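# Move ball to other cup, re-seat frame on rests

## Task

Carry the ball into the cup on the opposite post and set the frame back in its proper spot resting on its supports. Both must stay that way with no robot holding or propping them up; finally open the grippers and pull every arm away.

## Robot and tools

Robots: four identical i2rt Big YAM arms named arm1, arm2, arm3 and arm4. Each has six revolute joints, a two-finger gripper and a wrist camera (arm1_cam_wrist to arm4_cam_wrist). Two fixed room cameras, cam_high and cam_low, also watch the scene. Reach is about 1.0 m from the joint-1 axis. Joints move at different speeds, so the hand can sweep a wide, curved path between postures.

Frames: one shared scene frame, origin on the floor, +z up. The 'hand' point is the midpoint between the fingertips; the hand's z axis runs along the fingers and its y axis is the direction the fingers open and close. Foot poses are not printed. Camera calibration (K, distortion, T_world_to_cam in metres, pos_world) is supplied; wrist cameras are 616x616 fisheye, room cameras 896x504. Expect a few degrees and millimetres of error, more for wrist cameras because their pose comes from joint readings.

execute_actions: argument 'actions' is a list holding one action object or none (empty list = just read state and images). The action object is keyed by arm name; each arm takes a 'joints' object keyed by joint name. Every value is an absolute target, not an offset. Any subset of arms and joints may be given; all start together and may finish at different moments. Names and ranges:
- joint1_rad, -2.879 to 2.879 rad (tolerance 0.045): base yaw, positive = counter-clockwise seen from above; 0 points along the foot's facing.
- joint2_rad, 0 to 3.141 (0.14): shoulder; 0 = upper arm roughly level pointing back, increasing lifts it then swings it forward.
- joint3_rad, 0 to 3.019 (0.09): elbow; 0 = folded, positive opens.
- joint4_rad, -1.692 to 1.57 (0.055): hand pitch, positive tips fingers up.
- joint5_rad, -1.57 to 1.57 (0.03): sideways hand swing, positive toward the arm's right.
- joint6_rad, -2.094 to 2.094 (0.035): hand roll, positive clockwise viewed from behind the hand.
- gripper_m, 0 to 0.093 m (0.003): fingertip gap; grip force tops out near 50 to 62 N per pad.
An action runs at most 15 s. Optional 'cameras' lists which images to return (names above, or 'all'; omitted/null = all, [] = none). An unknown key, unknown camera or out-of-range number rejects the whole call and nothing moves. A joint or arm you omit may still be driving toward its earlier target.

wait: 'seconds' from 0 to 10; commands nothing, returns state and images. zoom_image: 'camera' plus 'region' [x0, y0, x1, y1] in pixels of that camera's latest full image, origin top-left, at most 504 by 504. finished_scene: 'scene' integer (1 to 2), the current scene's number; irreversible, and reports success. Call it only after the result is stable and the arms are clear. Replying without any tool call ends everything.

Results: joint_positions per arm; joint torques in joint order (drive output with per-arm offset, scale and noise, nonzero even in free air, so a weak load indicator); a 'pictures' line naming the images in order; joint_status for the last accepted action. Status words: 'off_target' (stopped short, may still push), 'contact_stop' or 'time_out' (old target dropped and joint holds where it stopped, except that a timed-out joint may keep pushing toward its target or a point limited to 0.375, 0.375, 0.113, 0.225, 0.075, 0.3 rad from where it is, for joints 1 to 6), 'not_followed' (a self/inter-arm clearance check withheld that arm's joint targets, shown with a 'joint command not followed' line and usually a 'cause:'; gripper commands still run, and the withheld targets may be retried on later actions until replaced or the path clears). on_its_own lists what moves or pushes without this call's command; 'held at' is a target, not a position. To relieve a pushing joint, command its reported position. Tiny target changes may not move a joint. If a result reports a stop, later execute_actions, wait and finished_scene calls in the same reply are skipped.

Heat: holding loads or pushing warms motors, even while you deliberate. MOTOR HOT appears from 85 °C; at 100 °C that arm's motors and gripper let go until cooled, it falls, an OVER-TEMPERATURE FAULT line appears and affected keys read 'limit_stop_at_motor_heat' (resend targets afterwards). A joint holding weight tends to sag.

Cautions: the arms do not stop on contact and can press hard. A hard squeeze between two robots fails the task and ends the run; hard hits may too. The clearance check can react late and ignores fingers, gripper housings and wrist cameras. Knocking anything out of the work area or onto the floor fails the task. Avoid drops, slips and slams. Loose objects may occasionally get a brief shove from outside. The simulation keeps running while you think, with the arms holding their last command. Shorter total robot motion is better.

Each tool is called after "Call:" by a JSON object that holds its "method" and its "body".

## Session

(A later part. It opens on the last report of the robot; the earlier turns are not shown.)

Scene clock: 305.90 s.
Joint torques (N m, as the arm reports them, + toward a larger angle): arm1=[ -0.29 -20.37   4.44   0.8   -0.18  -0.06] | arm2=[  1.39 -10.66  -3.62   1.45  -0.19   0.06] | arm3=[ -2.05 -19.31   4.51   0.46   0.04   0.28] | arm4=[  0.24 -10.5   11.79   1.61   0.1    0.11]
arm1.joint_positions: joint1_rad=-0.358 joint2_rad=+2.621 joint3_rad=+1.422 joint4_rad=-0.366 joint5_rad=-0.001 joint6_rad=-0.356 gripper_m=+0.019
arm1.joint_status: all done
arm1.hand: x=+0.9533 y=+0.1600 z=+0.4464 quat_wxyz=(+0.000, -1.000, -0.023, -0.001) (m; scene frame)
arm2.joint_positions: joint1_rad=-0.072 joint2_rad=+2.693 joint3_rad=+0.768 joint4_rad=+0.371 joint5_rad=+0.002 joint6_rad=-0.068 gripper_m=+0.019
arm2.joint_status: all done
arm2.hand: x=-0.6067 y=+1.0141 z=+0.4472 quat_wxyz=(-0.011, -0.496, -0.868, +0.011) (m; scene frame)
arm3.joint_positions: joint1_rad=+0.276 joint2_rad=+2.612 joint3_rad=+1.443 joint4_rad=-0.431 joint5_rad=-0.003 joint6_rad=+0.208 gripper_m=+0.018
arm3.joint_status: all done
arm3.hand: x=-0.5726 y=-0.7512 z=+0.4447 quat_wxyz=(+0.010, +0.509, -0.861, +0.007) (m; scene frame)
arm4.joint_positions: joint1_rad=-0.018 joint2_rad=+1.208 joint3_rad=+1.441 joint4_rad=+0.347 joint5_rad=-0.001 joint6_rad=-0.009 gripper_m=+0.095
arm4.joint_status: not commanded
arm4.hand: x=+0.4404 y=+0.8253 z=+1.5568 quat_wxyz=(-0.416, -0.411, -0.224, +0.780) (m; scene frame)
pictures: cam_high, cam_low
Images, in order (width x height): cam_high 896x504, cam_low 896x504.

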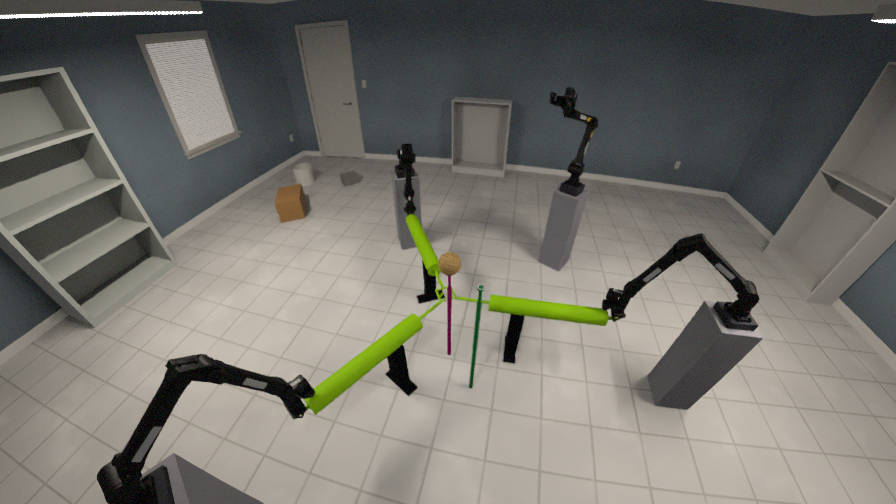

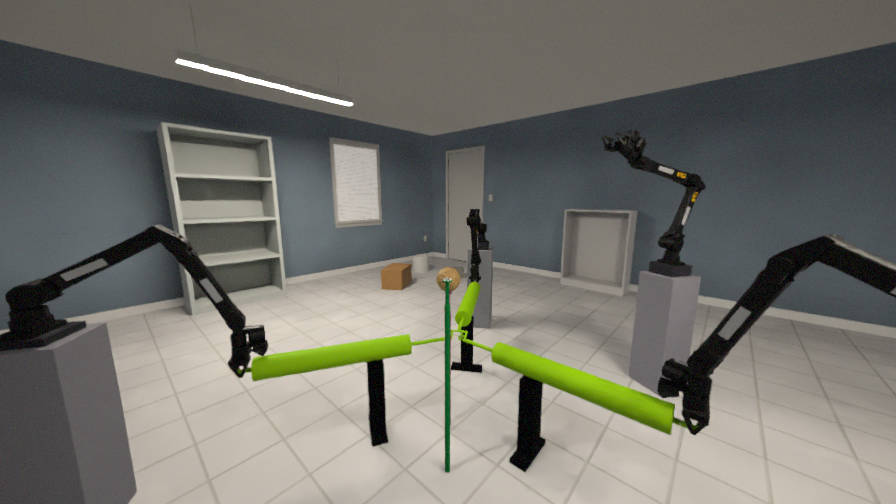

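Call:
{"method": "execute_actions", "body": {"actions": [{"arm1":{"joints":{"joint2_rad":2.662,"joint3_rad":1.465,"joint4_rad":-0.345}},"arm2":{"joints":{"joint2_rad":2.737,"joint3_rad":0.785,"joint4_rad":0.425}},"arm3":{"joints":{"joint2_rad":2.653,"joint3_rad":1.495,"joint4_rad":-0.418}}}], "cameras": []}}

Call:
{"method": "execute_actions", "body": {"actions": [{"arm1":{"joints":{"gripper_m":0.07}},"arm2":{"joints":{"gripper_m":0.07}},"arm3":{"joints":{"gripper_m":0.07}}}], "cameras": []}}

Call:
{"method": "execute_actions", "body": {"actions": [{"arm1":{"joints":{"joint2_rad":2.5,"joint3_rad":1.34,"joint4_rad":-0.45}},"arm2":{"joints":{"joint2_rad":2.55,"joint3_rad":0.65,"joint4_rad":0.27}},"arm3":{"joints":{"joint2_rad":2.5,"joint3_rad":1.36,"joint4_rad":-0.5}}}], "cameras": []}}

Call:
{"method": "execute_actions", "body": {"actions": [{"arm1":{"joints":{"joint2_rad":2.0,"joint3_rad":1.1,"joint4_rad":-0.8}},"arm2":{"joints":{"joint2_rad":2.0,"joint3_rad":0.48,"joint4_rad":-0.05}},"arm3":{"joints":{"joint2_rad":2.0,"joint3_rad":1.1,"joint4_rad":-0.8}}}], "cameras": ["cam_low","cam_high"]}}

Scene clock: 315.03 s.
Joint torques (N m, as the arm reports them, + toward a larger angle): arm1=[ -0.48 -19.99   4.4    0.87  -0.2   -0.06] | arm2=[ 1.37 -9.99 -3.74  1.43 -0.2   0.06] | arm3=[ -2.24 -19.06   4.51   0.55   0.09   0.3 ] | arm4=[  0.26 -10.51  11.78   1.62   0.1    0.11]
arm1.joint_positions: joint1_rad=-0.358 joint2_rad=+2.656 joint3_rad=+1.446 joint4_rad=-0.355 joint5_rad=-0.001 joint6_rad=-0.356 gripper_m=+0.019
arm1.joint_status: all done
arm1.hand: x=+0.9531 y=+0.1604 z=+0.4319 quat_wxyz=(+0.001, -1.000, -0.023, -0.001) (m; scene frame)
arm2.joint_positions: joint1_rad=-0.072 joint2_rad=+2.732 joint3_rad=+0.789 joint4_rad=+0.396 joint5_rad=+0.002 joint6_rad=-0.068 gripper_m=+0.019
arm2.joint_status: all done
arm2.hand: x=-0.6070 y=+1.0144 z=+0.4350 quat_wxyz=(-0.014, -0.496, -0.868, +0.013) (m; scene frame)
arm3.joint_positions: joint1_rad=+0.276 joint2_rad=+2.647 joint3_rad=+1.467 joint4_rad=-0.420 joint5_rad=-0.004 joint6_rad=+0.208 gripper_m=+0.018
arm3.joint_status: all done
arm3.hand: x=-0.5727 y=-0.7509 z=+0.4302 quat_wxyz=(+0.011, +0.509, -0.861, +0.006) (m; scene frame)
arm4.joint_positions: joint1_rad=-0.018 joint2_rad=+1.208 joint3_rad=+1.441 joint4_rad=+0.347 joint5_rad=-0.001 joint6_rad=-0.009 gripper_m=+0.095
arm4.joint_status: not commanded
arm4.hand: x=+0.4404 y=+0.8253 z=+1.5568 quat_wxyz=(-0.416, -0.411, -0.224, +0.780) (m; scene frame)
pictures: none
No camera images: the call's "cameras" was empty. Leave "cameras" out to get every camera's image.

Scene clock: 315.70 s.
Joint torques (N m, as the arm reports them, + toward a larger angle): arm1=[ -0.51 -19.97   4.31   0.87  -0.2   -0.06] | arm2=[  1.23 -10.44  -3.68   1.18  -0.2    0.07] | arm3=[ -2.29 -19.18   4.27   0.55   0.03   0.29] | arm4=[  0.21 -10.49  11.78   1.62   0.1    0.11]
arm1.joint_positions: joint1_rad=-0.358 joint2_rad=+2.656 joint3_rad=+1.448 joint4_rad=-0.355 joint5_rad=-0.001 joint6_rad=-0.356 gripper_m=+0.070
arm1.joint_status: all done
arm1.hand: x=+0.9522 y=+0.1607 z=+0.4321 quat_wxyz=(+0.001, -1.000, -0.023, +0.000) (m; scene frame)
arm2.joint_positions: joint1_rad=-0.072 joint2_rad=+2.732 joint3_rad=+0.789 joint4_rad=+0.404 joint5_rad=+0.002 joint6_rad=-0.068 gripper_m=+0.070
arm2.joint_status: all done
arm2.hand: x=-0.6061 y=+1.0126 z=+0.4351 quat_wxyz=(-0.017, -0.496, -0.868, +0.016) (m; scene frame)
arm3.joint_positions: joint1_rad=+0.276 joint2_rad=+2.647 joint3_rad=+1.471 joint4_rad=-0.420 joint5_rad=-0.002 joint6_rad=+0.208 gripper_m=+0.070
arm3.joint_status: all done
arm3.hand: x=-0.5718 y=-0.7488 z=+0.4308 quat_wxyz=(+0.009, +0.509, -0.861, +0.006) (m; scene frame)
arm4.joint_positions: joint1_rad=-0.018 joint2_rad=+1.208 joint3_rad=+1.441 joint4_rad=+0.347 joint5_rad=-0.001 joint6_rad=-0.009 gripper_m=+0.095
arm4.joint_status: not commanded
arm4.hand: x=+0.4404 y=+0.8253 z=+1.5568 quat_wxyz=(-0.416, -0.411, -0.224, +0.780) (m; scene frame)
pictures: none
No camera images: the call's "cameras" was empty. Leave "cameras" out to get every camera's image.

Scene clock: 316.87 s.
Joint torques (N m, as the arm reports them, + toward a larger angle): arm1=[ -0.44 -19.72   3.73   0.08  -0.2   -0.06] | arm2=[  1.35 -10.59  -3.48  -0.2   -0.19   0.05] | arm3=[ -2.04 -19.82   3.34   0.16   0.03   0.29] | arm4=[  0.2  -10.48  11.78   1.6    0.1    0.11]
arm1.joint_positions: joint1_rad=-0.358 joint2_rad=+2.498 joint3_rad=+1.334 joint4_rad=-0.440 joint5_rad=-0.001 joint6_rad=-0.356 gripper_m=+0.070
arm1.joint_status: all done
arm1.hand: x=+0.9680 y=+0.1555 z=+0.4949 quat_wxyz=(-0.006, -1.000, -0.023, -0.019) (m; scene frame)
arm2.joint_positions: joint1_rad=-0.072 joint2_rad=+2.561 joint3_rad=+0.654 joint4_rad=+0.288 joint5_rad=+0.002 joint6_rad=-0.068 gripper_m=+0.070
arm2.joint_status: all done
arm2.hand: x=-0.6187 y=+1.0384 z=+0.4925 quat_wxyz=(+0.017, -0.496, -0.868, -0.007) (m; scene frame)
arm3.joint_positions: joint1_rad=+0.276 joint2_rad=+2.514 joint3_rad=+1.352 joint4_rad=-0.497 joint5_rad=-0.002 joint6_rad=+0.208 gripper_m=+0.070
arm3.joint_status: all done
arm3.hand: x=-0.5804 y=-0.7773 z=+0.4810 quat_wxyz=(+0.032, +0.509, -0.860, +0.027) (m; scene frame)
arm4.joint_positions: joint1_rad=-0.018 joint2_rad=+1.208 joint3_rad=+1.441 joint4_rad=+0.347 joint5_rad=-0.001 joint6_rad=-0.009 gripper_m=+0.095
arm4.joint_status: not commanded
arm4.hand: x=+0.4404 y=+0.8253 z=+1.5568 quat_wxyz=(-0.416, -0.411, -0.224, +0.780) (m; scene frame)
pictures: none
No camera images: the call's "cameras" was empty. Leave "cameras" out to get every camera's image.

Scene clock: 318.13 s.
Joint torques (N m, as the arm reports them, + toward a larger angle): arm1=[ -0.47 -14.25   5.51  -0.22  -0.2   -0.07] | arm2=[ 1.31 -8.84  0.23 -0.08 -0.2   0.06] | arm3=[ -2.05 -14.1    5.05  -0.08   0.03   0.3 ] | arm4=[  0.27 -10.5   11.78   1.62   0.1    0.11]
arm1.joint_positions: joint1_rad=-0.358 joint2_rad=+1.974 joint3_rad=+1.092 joint4_rad=-0.785 joint5_rad=-0.001 joint6_rad=-0.356 gripper_m=+0.070
arm1.joint_status: all done
arm1.hand: x=+1.0201 y=+0.1383 z=+0.7012 quat_wxyz=(-0.016, -0.998, -0.023, -0.049) (m; scene frame)
arm2.joint_positions: joint1_rad=-0.072 joint2_rad=+2.006 joint3_rad=+0.482 joint4_rad=-0.032 joint5_rad=+0.002 joint6_rad=-0.068 gripper_m=+0.070
arm2.joint_status: all done
arm2.hand: x=-0.6068 y=+1.0161 z=+0.6355 quat_wxyz=(-0.010, -0.496, -0.868, +0.011) (m; scene frame)
arm3.joint_positions: joint1_rad=+0.276 joint2_rad=+1.983 joint3_rad=+1.091 joint4_rad=-0.792 joint5_rad=-0.002 joint6_rad=+0.208 gripper_m=+0.070
arm3.joint_status: all done
arm3.hand: x=-0.5951 y=-0.8271 z=+0.6868 quat_wxyz=(+0.042, +0.508, -0.859, +0.036) (m; scene frame)
arm4.joint_positions: joint1_rad=-0.018 joint2_rad=+1.208 joint3_rad=+1.441 joint4_rad=+0.347 joint5_rad=-0.001 joint6_rad=-0.009 gripper_m=+0.095
arm4.joint_status: not commanded
arm4.hand: x=+0.4404 y=+0.8253 z=+1.5568 quat_wxyz=(-0.416, -0.411, -0.224, +0.780) (m; scene frame)
pictures: cam_high, cam_low
Images, in order (width x height): cam_high 896x504, cam_low 896x504.

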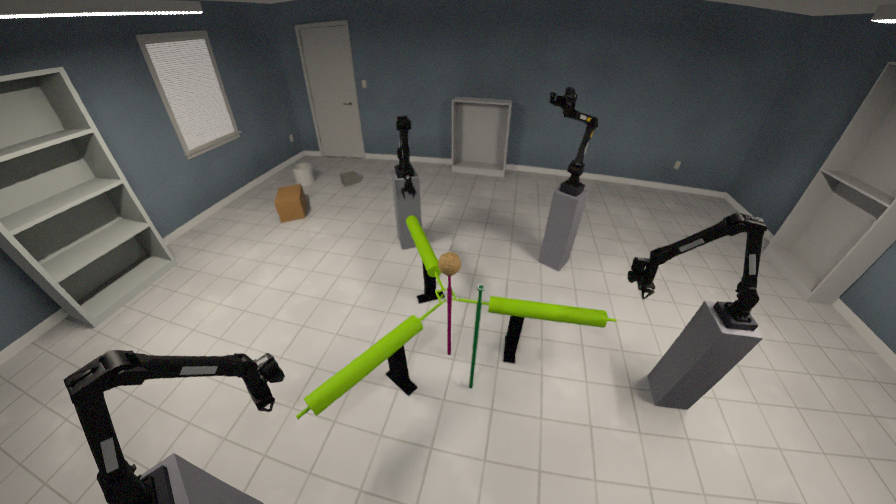

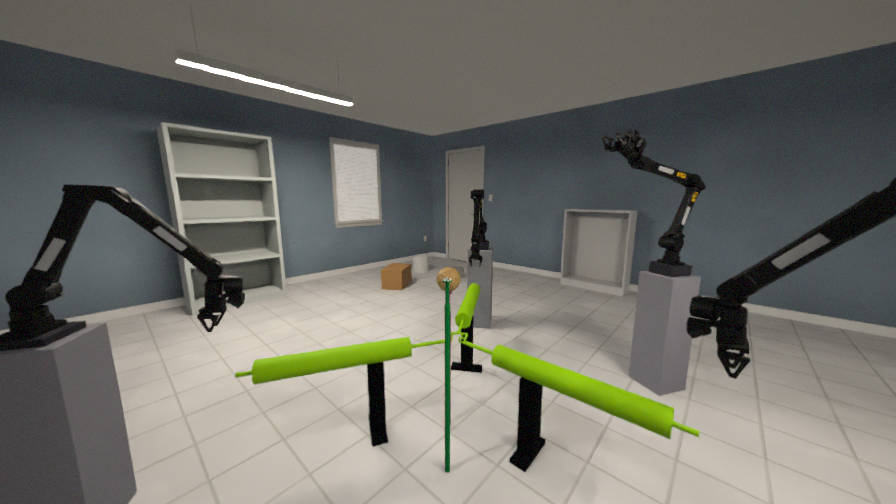

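Call:
{"method": "finished_scene", "body": {"scene": 1}}

The scene is finished: the task was done.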